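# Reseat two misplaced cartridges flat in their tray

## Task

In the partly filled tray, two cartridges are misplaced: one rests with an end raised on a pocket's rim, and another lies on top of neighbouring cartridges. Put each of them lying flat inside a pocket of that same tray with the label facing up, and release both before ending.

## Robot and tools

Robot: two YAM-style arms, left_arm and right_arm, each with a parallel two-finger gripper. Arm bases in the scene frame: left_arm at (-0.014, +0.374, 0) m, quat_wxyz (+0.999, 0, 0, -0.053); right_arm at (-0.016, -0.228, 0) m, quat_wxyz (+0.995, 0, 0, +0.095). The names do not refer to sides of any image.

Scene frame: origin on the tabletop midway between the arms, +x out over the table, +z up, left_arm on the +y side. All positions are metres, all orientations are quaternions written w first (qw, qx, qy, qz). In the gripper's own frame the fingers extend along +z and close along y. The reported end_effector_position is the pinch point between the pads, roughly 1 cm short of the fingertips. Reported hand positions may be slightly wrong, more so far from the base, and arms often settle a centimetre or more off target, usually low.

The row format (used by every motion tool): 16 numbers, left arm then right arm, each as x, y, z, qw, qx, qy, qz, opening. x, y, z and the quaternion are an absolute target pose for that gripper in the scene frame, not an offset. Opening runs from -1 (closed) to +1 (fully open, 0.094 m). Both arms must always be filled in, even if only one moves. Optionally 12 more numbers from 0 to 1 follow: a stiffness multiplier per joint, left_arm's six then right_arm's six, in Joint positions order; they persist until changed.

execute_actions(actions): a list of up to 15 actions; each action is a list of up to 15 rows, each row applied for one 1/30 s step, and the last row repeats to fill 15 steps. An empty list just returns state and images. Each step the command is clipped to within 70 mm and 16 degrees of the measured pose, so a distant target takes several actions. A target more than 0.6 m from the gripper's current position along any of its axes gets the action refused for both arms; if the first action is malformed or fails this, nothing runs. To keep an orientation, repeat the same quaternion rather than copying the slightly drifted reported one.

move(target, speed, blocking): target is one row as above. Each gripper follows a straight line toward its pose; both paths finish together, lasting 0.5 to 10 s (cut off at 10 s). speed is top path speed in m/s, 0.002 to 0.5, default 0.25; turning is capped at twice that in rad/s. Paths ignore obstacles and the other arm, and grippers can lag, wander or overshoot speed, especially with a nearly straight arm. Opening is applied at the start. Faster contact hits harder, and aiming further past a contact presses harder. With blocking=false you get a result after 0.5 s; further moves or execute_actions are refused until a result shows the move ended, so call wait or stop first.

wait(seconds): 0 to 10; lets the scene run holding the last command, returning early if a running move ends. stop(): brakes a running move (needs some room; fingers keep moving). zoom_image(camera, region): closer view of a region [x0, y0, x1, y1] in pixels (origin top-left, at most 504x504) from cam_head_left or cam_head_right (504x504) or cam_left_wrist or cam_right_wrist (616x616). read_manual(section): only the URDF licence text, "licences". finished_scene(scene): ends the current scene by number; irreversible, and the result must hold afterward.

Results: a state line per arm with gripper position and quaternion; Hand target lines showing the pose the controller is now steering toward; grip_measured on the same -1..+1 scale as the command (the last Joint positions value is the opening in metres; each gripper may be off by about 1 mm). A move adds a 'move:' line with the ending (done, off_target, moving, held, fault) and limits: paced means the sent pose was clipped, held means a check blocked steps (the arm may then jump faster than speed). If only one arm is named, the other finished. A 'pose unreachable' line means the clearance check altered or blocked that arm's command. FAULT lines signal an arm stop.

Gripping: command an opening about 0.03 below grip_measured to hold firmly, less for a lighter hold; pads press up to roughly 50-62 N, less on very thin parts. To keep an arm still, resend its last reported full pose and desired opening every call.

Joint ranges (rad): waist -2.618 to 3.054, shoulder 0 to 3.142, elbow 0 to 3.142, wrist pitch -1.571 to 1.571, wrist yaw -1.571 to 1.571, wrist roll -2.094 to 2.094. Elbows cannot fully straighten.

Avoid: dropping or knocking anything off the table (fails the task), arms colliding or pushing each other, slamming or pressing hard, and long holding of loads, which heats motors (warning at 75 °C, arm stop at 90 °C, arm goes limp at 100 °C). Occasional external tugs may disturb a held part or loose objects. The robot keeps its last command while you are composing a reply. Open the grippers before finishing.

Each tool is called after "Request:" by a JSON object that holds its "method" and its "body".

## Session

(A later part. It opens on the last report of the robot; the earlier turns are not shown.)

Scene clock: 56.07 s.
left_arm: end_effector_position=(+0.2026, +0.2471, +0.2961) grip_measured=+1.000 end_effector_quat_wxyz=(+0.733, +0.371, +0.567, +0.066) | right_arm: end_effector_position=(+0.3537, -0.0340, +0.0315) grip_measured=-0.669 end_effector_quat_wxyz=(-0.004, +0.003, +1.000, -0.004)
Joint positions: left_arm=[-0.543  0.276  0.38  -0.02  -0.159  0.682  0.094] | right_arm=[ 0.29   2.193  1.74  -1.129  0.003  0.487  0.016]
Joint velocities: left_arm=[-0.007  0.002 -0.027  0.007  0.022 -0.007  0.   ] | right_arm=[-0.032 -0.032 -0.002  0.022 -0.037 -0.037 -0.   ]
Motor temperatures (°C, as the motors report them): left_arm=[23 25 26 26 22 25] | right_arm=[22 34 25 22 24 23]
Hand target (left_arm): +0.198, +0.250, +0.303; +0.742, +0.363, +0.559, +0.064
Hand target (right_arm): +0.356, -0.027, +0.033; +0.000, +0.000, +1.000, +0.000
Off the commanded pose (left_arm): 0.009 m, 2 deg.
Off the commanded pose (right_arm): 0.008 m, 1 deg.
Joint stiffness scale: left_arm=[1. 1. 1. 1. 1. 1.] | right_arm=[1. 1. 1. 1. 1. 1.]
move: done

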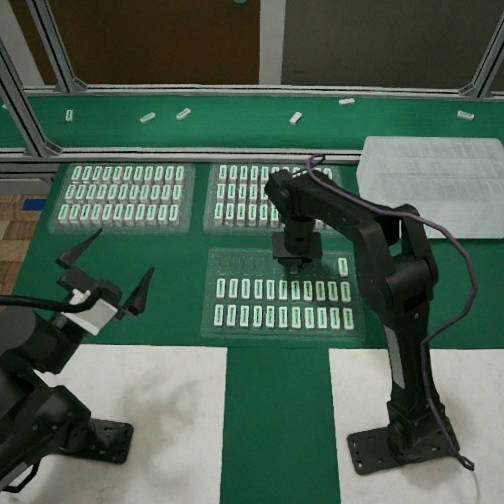

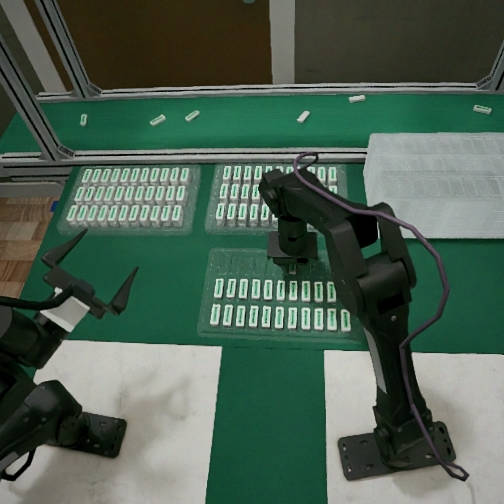

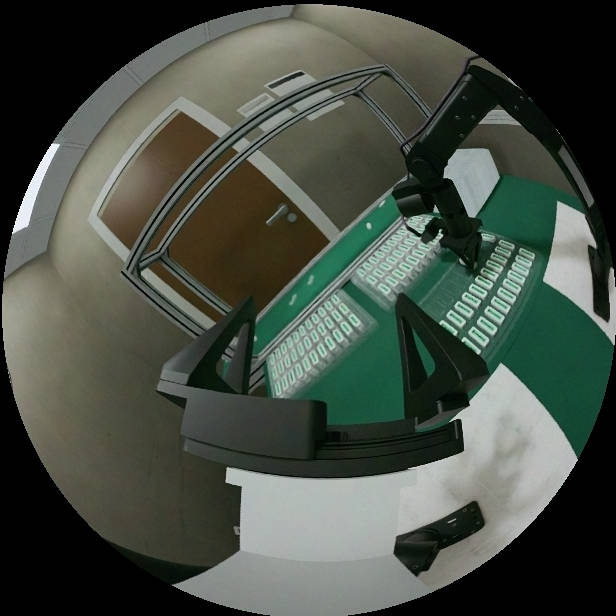

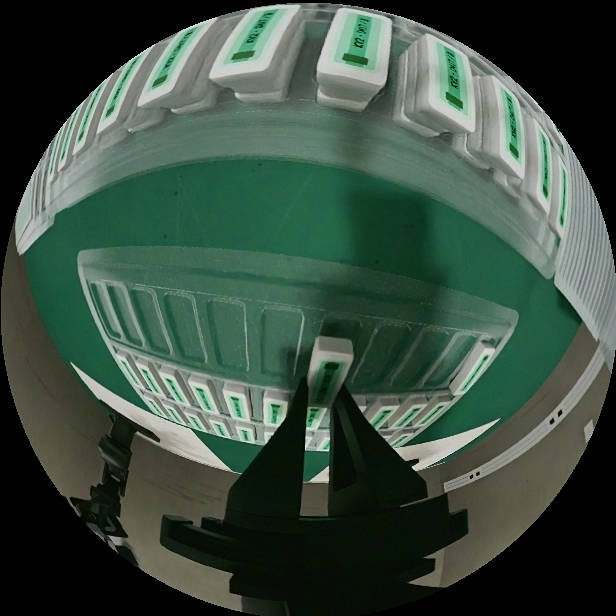

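Request:
{"method": "move", "body": {"target": [0.1971,0.25,0.3029,0.742,0.363,0.559,0.064,1, 0.357,-0.03,0.023,0,0,-1,0,-0.9], "speed": 0.03}}

Request:
{"method": "move", "body": {"target": [0.1971,0.25,0.3029,0.742,0.363,0.559,0.064,1, 0.357,-0.03,0.023,0,0,-1,0,-0.4]}}

Request:
{"method": "move", "body": {"target": [0.1971,0.25,0.3029,0.742,0.363,0.559,0.064,1, 0.357,-0.03,0.085,0,0,-1,0,-0.2], "speed": 0.1}}

Request:
{"method": "move", "body": {"target": [0.1971,0.25,0.3029,0.742,0.363,0.559,0.064,1, 0.36,-0.142,0.075,0,0,-1,0,-0.2]}}

Request:
{"method": "zoom_image", "body": {"camera": "cam_head_left", "region": [210, 230, 390, 350]}}

Scene clock: 66.10 s.
left_arm: end_effector_position=(+0.2026, +0.2471, +0.2961) grip_measured=+1.000 end_effector_quat_wxyz=(+0.733, +0.371, +0.567, +0.066) | right_arm: end_effector_position=(+0.3551, -0.0333, +0.0250) grip_measured=-0.669 end_effector_quat_wxyz=(-0.006, +0.003, +1.000, -0.005)
Joint positions: left_arm=[-0.543  0.276  0.38  -0.02  -0.159  0.682  0.094] | right_arm=[ 0.29   2.209  1.74  -1.117  0.003  0.488  0.016]
Joint velocities: left_arm=[-0.002  0.007  0.012  0.022 -0.007 -0.037  0.   ] | right_arm=[-0.002 -0.002  0.007  0.022 -0.007 -0.037  0.001]
Motor temperatures (°C, as the motors report them): left_arm=[23 25 26 26 22 25] | right_arm=[22 34 26 22 24 23]
Hand target (left_arm): +0.198, +0.250, +0.303; +0.742, +0.363, +0.559, +0.064
Hand target (right_arm): +0.357, -0.030, +0.023; -0.000, +0.000, +1.000, +0.000
Off the commanded pose (left_arm): 0.009 m, 2 deg.
Off the commanded pose (right_arm): 0.004 m, 1 deg.
Joint stiffness scale: left_arm=[1. 1. 1. 1. 1. 1.] | right_arm=[1. 1. 1. 1. 1. 1.]
move: done

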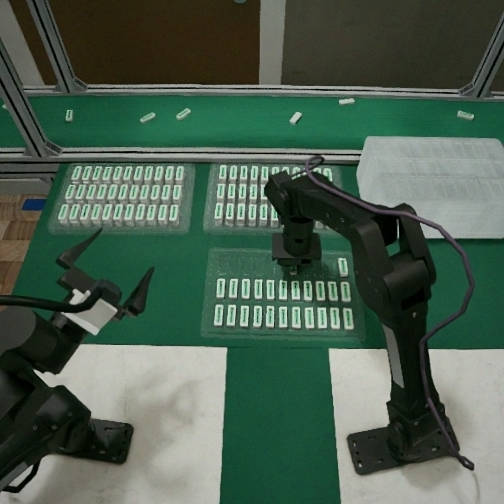

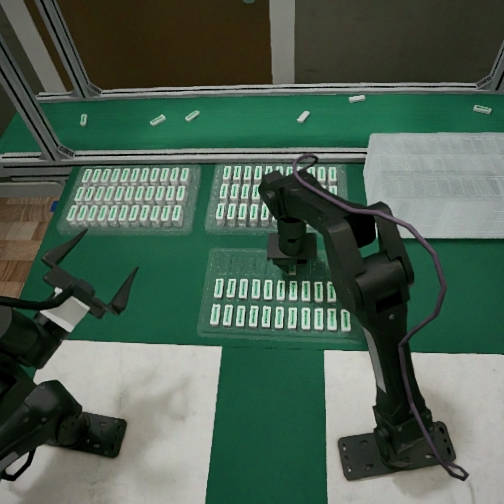

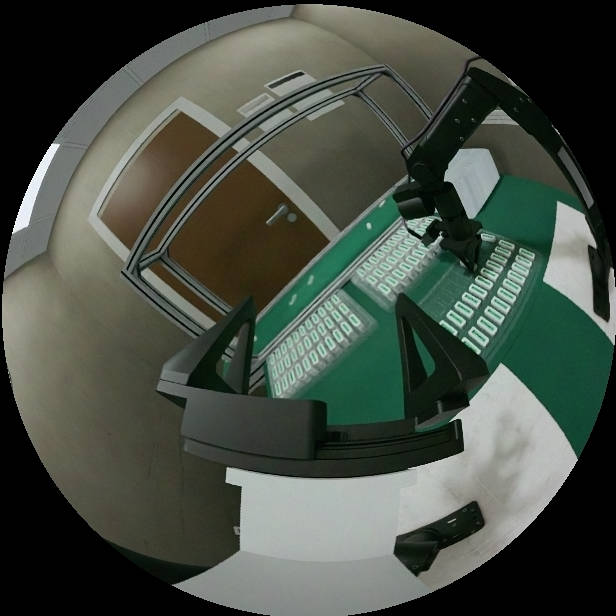

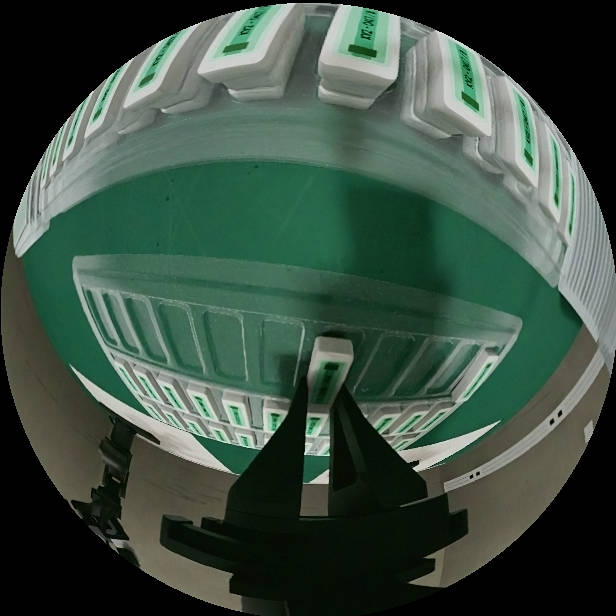

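Scene clock: 66.80 s.
left_arm: end_effector_position=(+0.2026, +0.2471, +0.2961) grip_measured=+1.000 end_effector_quat_wxyz=(+0.733, +0.371, +0.567, +0.066) | right_arm: end_effector_position=(+0.3559, -0.0329, +0.0249) grip_measured=-0.402 end_effector_quat_wxyz=(-0.005, +0.003, +1.000, -0.004)
Joint positions: left_arm=[-0.543  0.276  0.38  -0.02  -0.159  0.682  0.094] | right_arm=[ 0.29   2.209  1.74  -1.113  0.003  0.488  0.028]
Joint velocities: left_arm=[ 0.007 -0.007 -0.022 -0.066 -0.007  0.022  0.   ] | right_arm=[-0.017 -0.002  0.002 -0.051 -0.051 -0.051 -0.   ]
Motor temperatures (°C, as the motors report them): left_arm=[23 25 26 27 22 25] | right_arm=[22 34 26 22 24 23]
Hand target (left_arm): +0.198, +0.250, +0.303; +0.742, +0.363, +0.559, +0.064
Hand target (right_arm): +0.357, -0.030, +0.023; -0.000, +0.000, +1.000, -0.000
Off the commanded pose (left_arm): 0.009 m, 2 deg.
Off the commanded pose (right_arm): 0.004 m, 1 deg.
Joint stiffness scale: left_arm=[1. 1. 1. 1. 1. 1.] | right_arm=[1. 1. 1. 1. 1. 1.]
move: done

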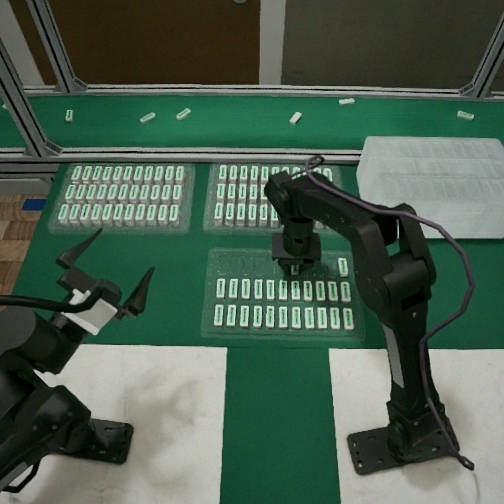

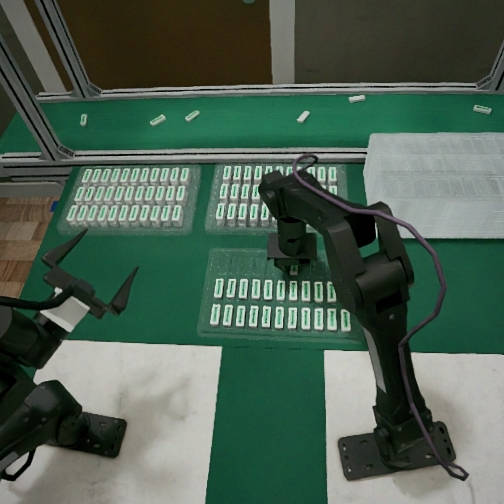

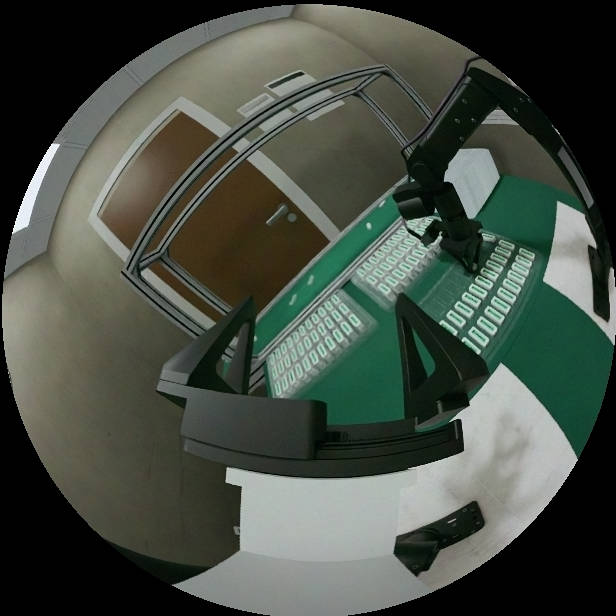

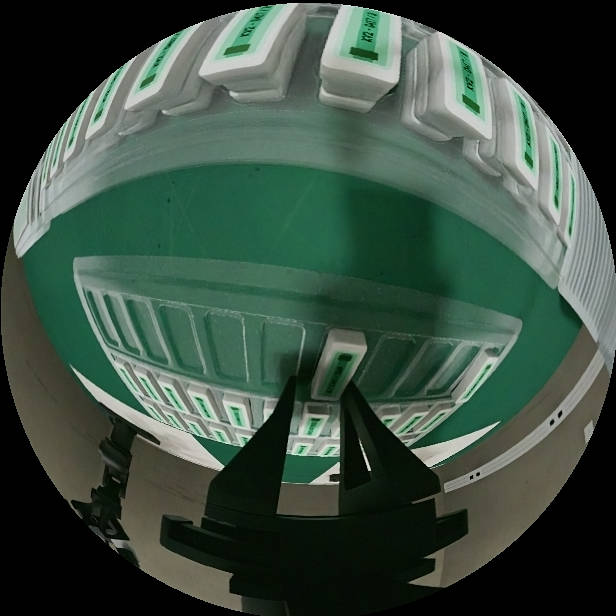

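Scene clock: 68.00 s.
left_arm: end_effector_position=(+0.2026, +0.2471, +0.2961) grip_measured=+1.000 end_effector_quat_wxyz=(+0.733, +0.371, +0.567, +0.066) | right_arm: end_effector_position=(+0.3531, -0.0343, +0.0683) grip_measured=-0.202 end_effector_quat_wxyz=(-0.015, +0.003, +1.000, -0.009)
Joint positions: left_arm=[-0.543  0.276  0.38  -0.02  -0.159  0.682  0.094] | right_arm=[ 0.29   2.193  1.888 -1.3    0.003  0.488  0.037]
Joint velocities: left_arm=[-0.002 -0.002 -0.002  0.007 -0.007 -0.007  0.   ] | right_arm=[-0.002 -0.022 -0.007  0.007  0.051  0.037  0.   ]
Motor temperatures (°C, as the motors report them): left_arm=[23 25 26 27 22 25] | right_arm=[22 34 26 22 24 23]
Hand target (left_arm): +0.198, +0.250, +0.303; +0.742, +0.363, +0.559, +0.064
Hand target (right_arm): +0.356, -0.031, +0.085; +0.000, +0.000, +1.000, +0.000
Off the commanded pose (left_arm): 0.009 m, 2 deg.
Off the commanded pose (right_arm): 0.018 m, 2 deg.
Joint stiffness scale: left_arm=[1. 1. 1. 1. 1. 1.] | right_arm=[1. 1. 1. 1. 1. 1.]
move: off_target (right_arm)

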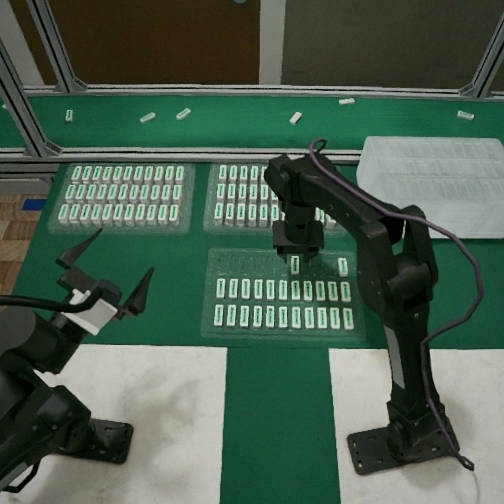

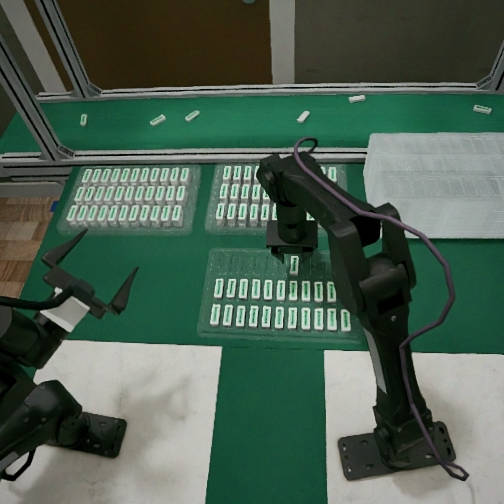

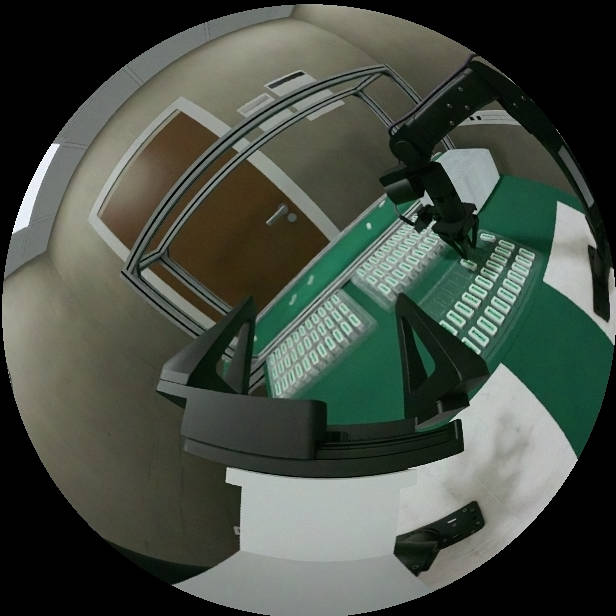

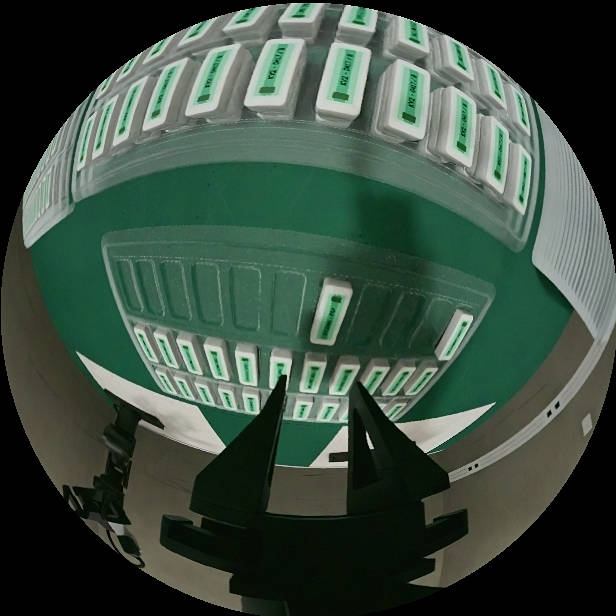

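Scene clock: 69.03 s.
left_arm: end_effector_position=(+0.2026, +0.2471, +0.2961) grip_measured=+1.000 end_effector_quat_wxyz=(+0.733, +0.371, +0.567, +0.066) | right_arm: end_effector_position=(+0.3588, -0.1468, +0.0678) grip_measured=-0.202 end_effector_quat_wxyz=(-0.018, +0.008, +1.000, -0.008)
Joint positions: left_arm=[-0.543  0.276  0.38  -0.02  -0.159  0.682  0.094] | right_arm=[ 0.022  2.057  1.674 -1.226  0.007  0.229  0.037]
Joint velocities: left_arm=[ 0.002  0.012 -0.007 -0.037 -0.022  0.007  0.   ] | right_arm=[-0.022  0.012 -0.007  0.11   0.022 -0.037  0.001]
Motor temperatures (°C, as the motors report them): left_arm=[23 25 26 27 22 25] | right_arm=[22 34 26 22 24 23]
Hand target (left_arm): +0.198, +0.250, +0.303; +0.742, +0.363, +0.559, +0.064
Hand target (right_arm): +0.361, -0.142, +0.075; -0.001, +0.000, +1.000, -0.001
Off the commanded pose (left_arm): 0.009 m, 2 deg.
Off the commanded pose (right_arm): 0.009 m, 2 deg.
Joint stiffness scale: left_arm=[1. 1. 1. 1. 1. 1.] | right_arm=[1. 1. 1. 1. 1. 1.]
move: done

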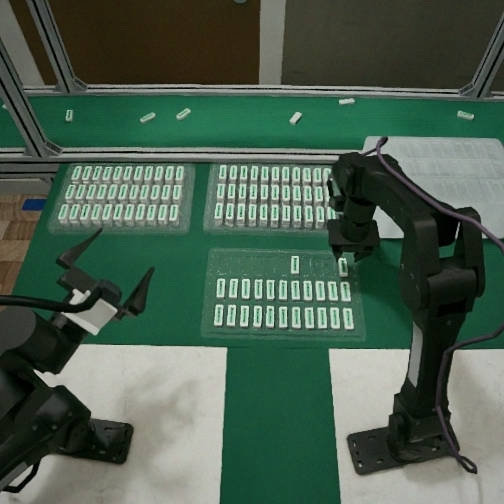

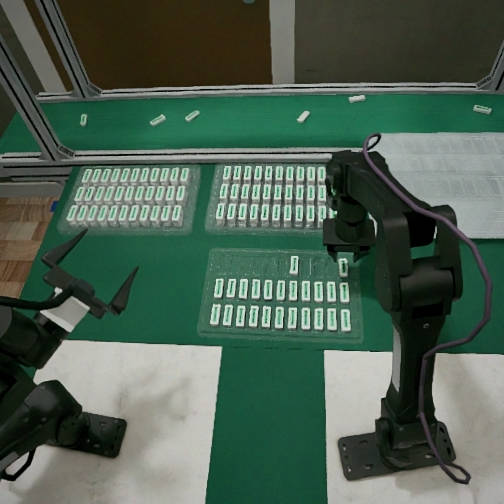

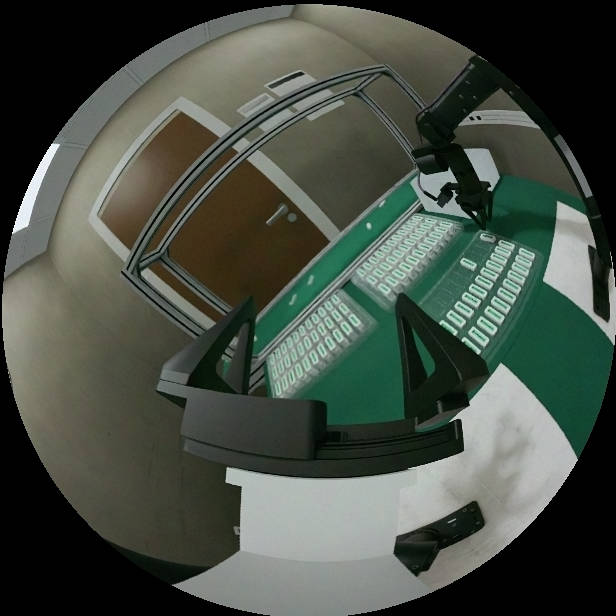

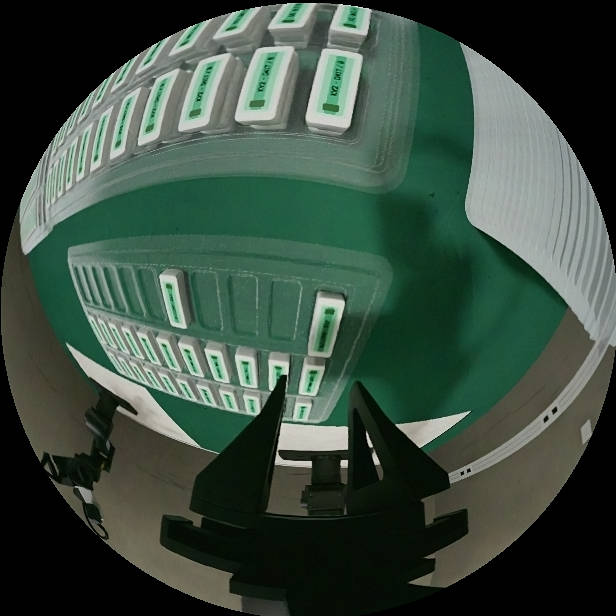

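Region (210, 230, 390, 350) of cam_head_left's 504x504 image, scaled by 2.800, with more detail than that image has.

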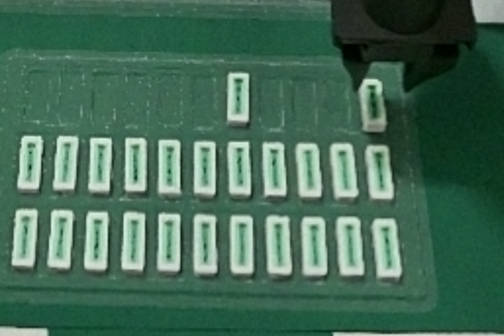

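Request:
{"method": "move", "body": {"target": [0.1971,0.25,0.3029,0.742,0.363,0.559,0.064,1, 0.358,-0.145,0.028,0,0,-1,0,-0.2], "speed": 0.04}}

Request:
{"method": "move", "body": {"target": [0.1971,0.25,0.3029,0.742,0.363,0.559,0.064,1, 0.358,-0.145,0.028,0,0,-1,0,-0.9]}}

Request:
{"method": "zoom_image", "body": {"camera": "cam_head_left", "region": [210, 230, 390, 350]}}

Scene clock: 78.17 s.
left_arm: end_effector_position=(+0.2026, +0.2471, +0.2961) grip_measured=+1.000 end_effector_quat_wxyz=(+0.733, +0.371, +0.567, +0.066) | right_arm: end_effector_position=(+0.3574, -0.1470, +0.0304) grip_measured=-0.202 end_effector_quat_wxyz=(-0.004, +0.003, +1.000, -0.004)
Joint positions: left_arm=[-0.543  0.276  0.38  -0.02  -0.159  0.682  0.094] | right_arm=[ 0.022  2.057  1.523 -1.047  0.007  0.22   0.037]
Joint velocities: left_arm=[-0.002  0.002  0.002 -0.081 -0.007 -0.066  0.   ] | right_arm=[ 0.027 -0.027 -0.007  0.037  0.007  0.022 -0.002]
Motor temperatures (°C, as the motors report them): left_arm=[23 25 26 27 22 25] | right_arm=[22 35 26 22 24 23]
Hand target (left_arm): +0.198, +0.250, +0.303; +0.742, +0.363, +0.559, +0.064
Hand target (right_arm): +0.359, -0.145, +0.028; -0.000, +0.000, +1.000, +0.000
Off the commanded pose (left_arm): 0.009 m, 2 deg.
Off the commanded pose (right_arm): 0.003 m, 1 deg.
Joint stiffness scale: left_arm=[1. 1. 1. 1. 1. 1.] | right_arm=[1. 1. 1. 1. 1. 1.]
move: done

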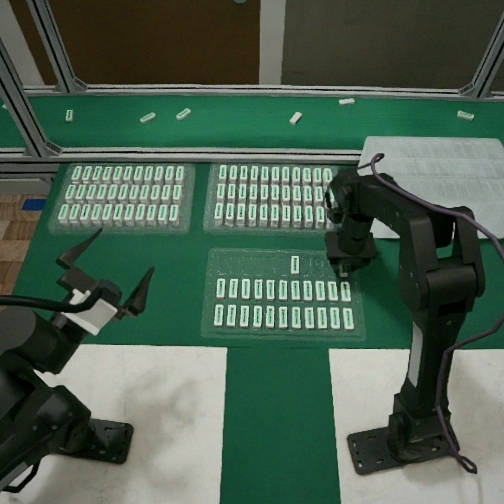

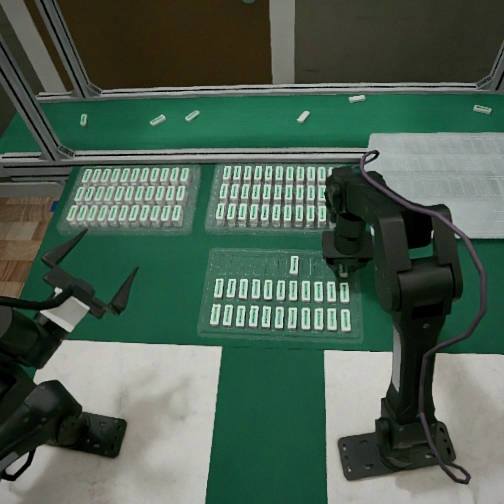

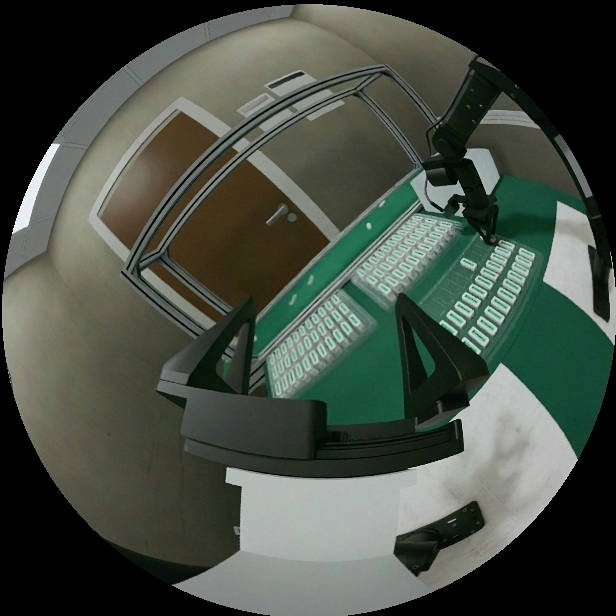

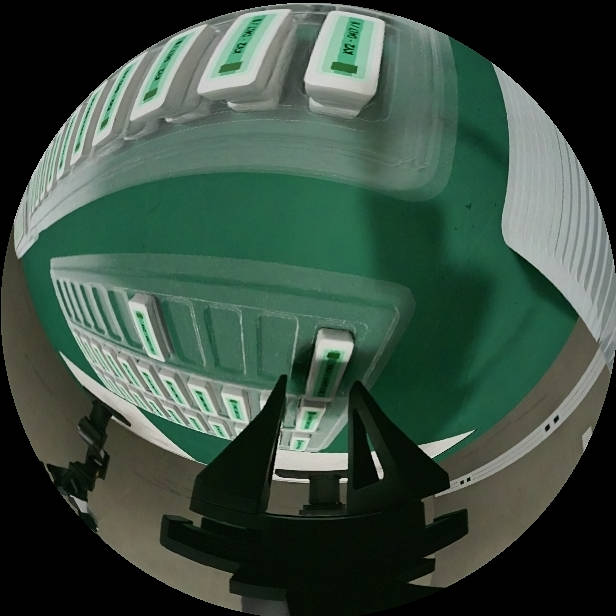

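Scene clock: 78.87 s.
left_arm: end_effector_position=(+0.2026, +0.2471, +0.2961) grip_measured=+1.000 end_effector_quat_wxyz=(+0.733, +0.371, +0.567, +0.066) | right_arm: end_effector_position=(+0.3576, -0.1469, +0.0304) grip_measured=-0.705 end_effector_quat_wxyz=(-0.004, +0.003, +1.000, -0.004)
Joint positions: left_arm=[-0.543  0.276  0.38  -0.02  -0.159  0.682  0.094] | right_arm=[ 0.022  2.057  1.523 -1.046  0.007  0.22   0.014]
Joint velocities: left_arm=[ 0.002 -0.002  0.012  0.022 -0.066 -0.022  0.   ] | right_arm=[ 0.007 -0.007 -0.017  0.007 -0.007 -0.007  0.   ]
Motor temperatures (°C, as the motors report them): left_arm=[23 25 26 27 22 25] | right_arm=[22 35 26 22 24 23]
Hand target (left_arm): +0.198, +0.250, +0.303; +0.742, +0.363, +0.559, +0.064
Hand target (right_arm): +0.358, -0.145, +0.028; -0.000, +0.000, +1.000, +0.000
Off the commanded pose (left_arm): 0.009 m, 2 deg.
Off the commanded pose (right_arm): 0.003 m, 1 deg.
Joint stiffness scale: left_arm=[1. 1. 1. 1. 1. 1.] | right_arm=[1. 1. 1. 1. 1. 1.]
move: done

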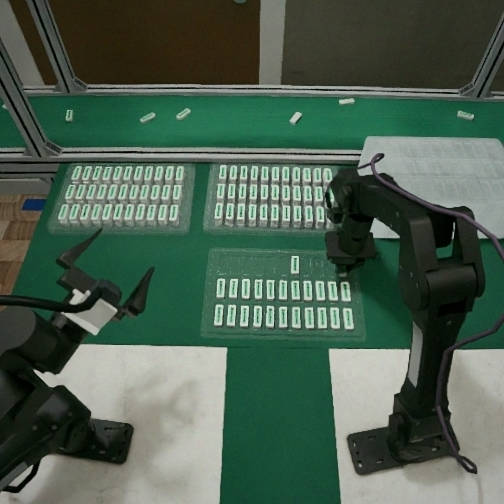

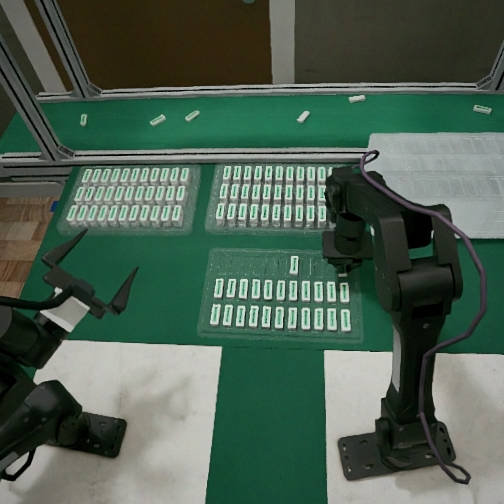

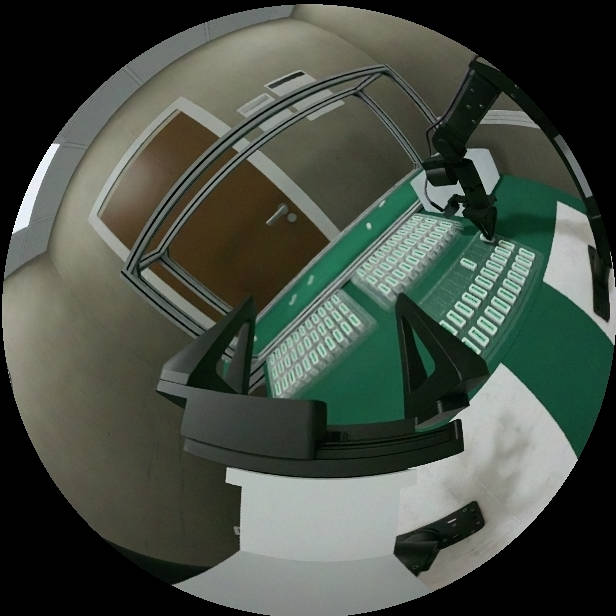

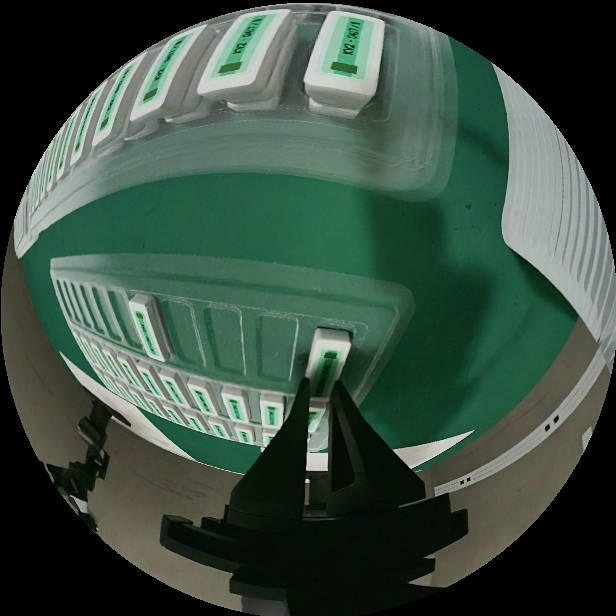

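Region (210, 230, 390, 350) of cam_head_left's 504x504 image, scaled by 2.800, with more detail than that image has.

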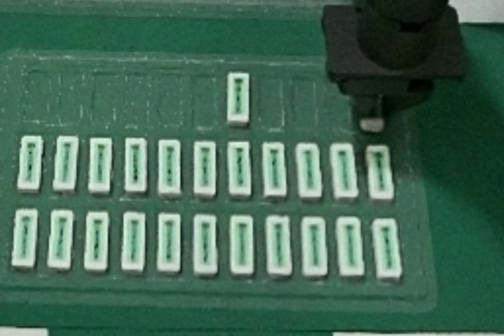

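Marginal grip on top edge; drag forward.

Request:
{"method": "move", "body": {"target": [0.1971,0.25,0.3029,0.742,0.363,0.559,0.064,1, 0.374,-0.145,0.032,0,0,-1,0,-0.9], "speed": 0.02}}

Request:
{"method": "zoom_image", "body": {"camera": "cam_head_left", "region": [210, 230, 390, 350]}}

Scene clock: 83.97 s.
left_arm: end_effector_position=(+0.2026, +0.2471, +0.2961) grip_measured=+1.000 end_effector_quat_wxyz=(+0.733, +0.371, +0.567, +0.066) | right_arm: end_effector_position=(+0.3624, -0.1469, +0.0291) grip_measured=-0.705 end_effector_quat_wxyz=(-0.014, +0.001, +1.000, -0.009)
Joint positions: left_arm=[-0.543  0.276  0.38  -0.02  -0.159  0.682  0.094] | right_arm=[ 0.022  2.096  1.576 -1.082  0.012  0.215  0.014]
Joint velocities: left_arm=[-0.007 -0.012 -0.012  0.051 -0.007 -0.022  0.   ] | right_arm=[-0.002 -0.002 -0.002 -0.037 -0.066  0.037  0.   ]
Motor temperatures (°C, as the motors report them): left_arm=[23 25 26 27 22 25] | right_arm=[22 34 26 22 24 23]
Hand target (left_arm): +0.198, +0.250, +0.303; +0.742, +0.363, +0.559, +0.064
Hand target (right_arm): +0.374, -0.145, +0.032; +0.000, -0.000, +1.000, -0.000
Off the commanded pose (left_arm): 0.009 m, 2 deg.
Off the commanded pose (right_arm): 0.012 m, 2 deg.
Joint stiffness scale: left_arm=[1. 1. 1. 1. 1. 1.] | right_arm=[1. 1. 1. 1. 1. 1.]
move: off_target (right_arm)

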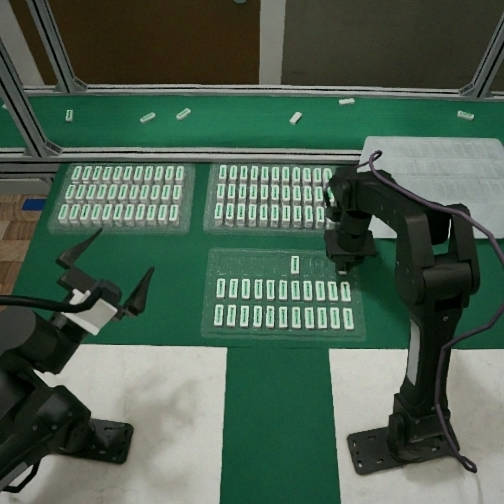

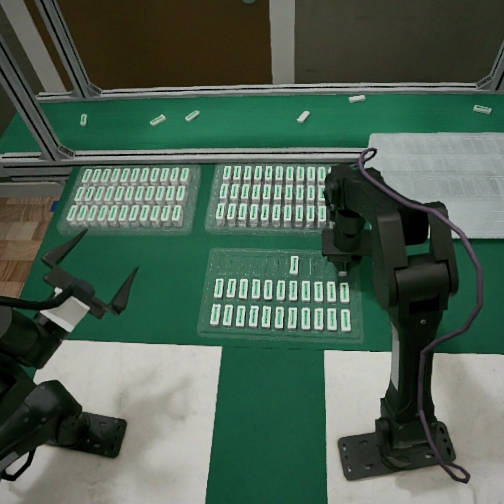

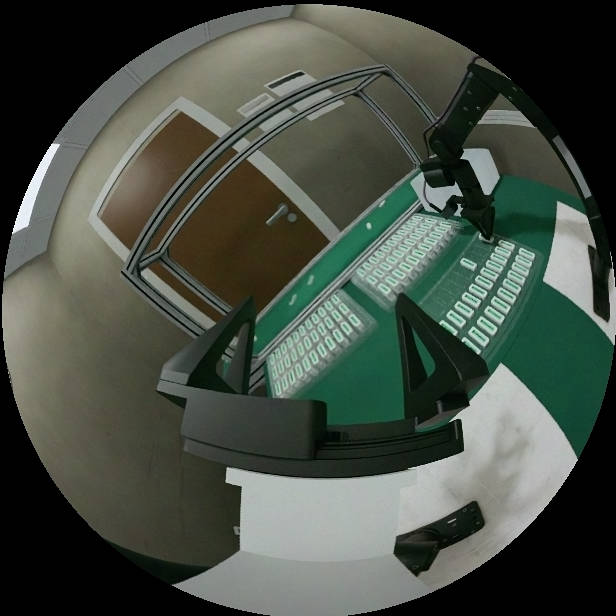

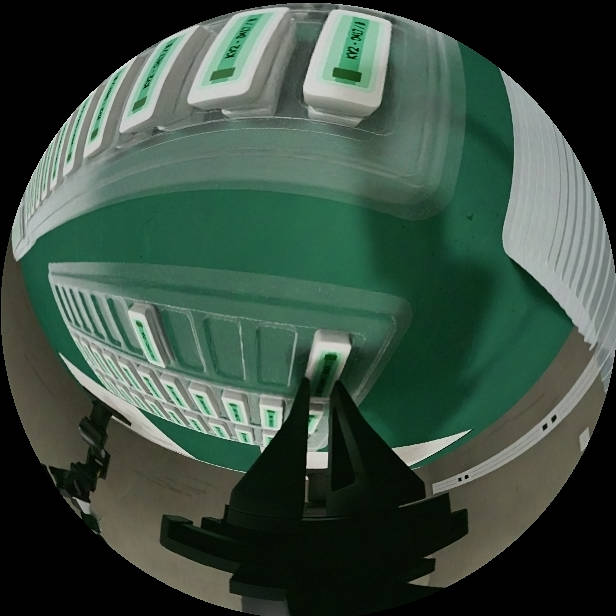

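Region (210, 230, 390, 350) of cam_head_left's 504x504 image, scaled by 2.800, with more detail than that image has.

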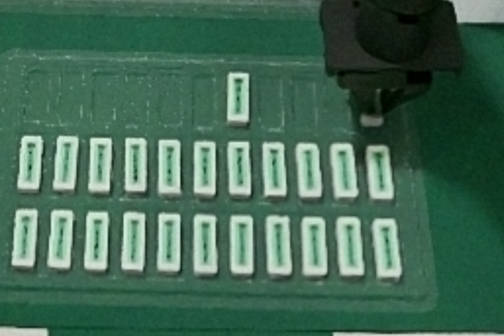

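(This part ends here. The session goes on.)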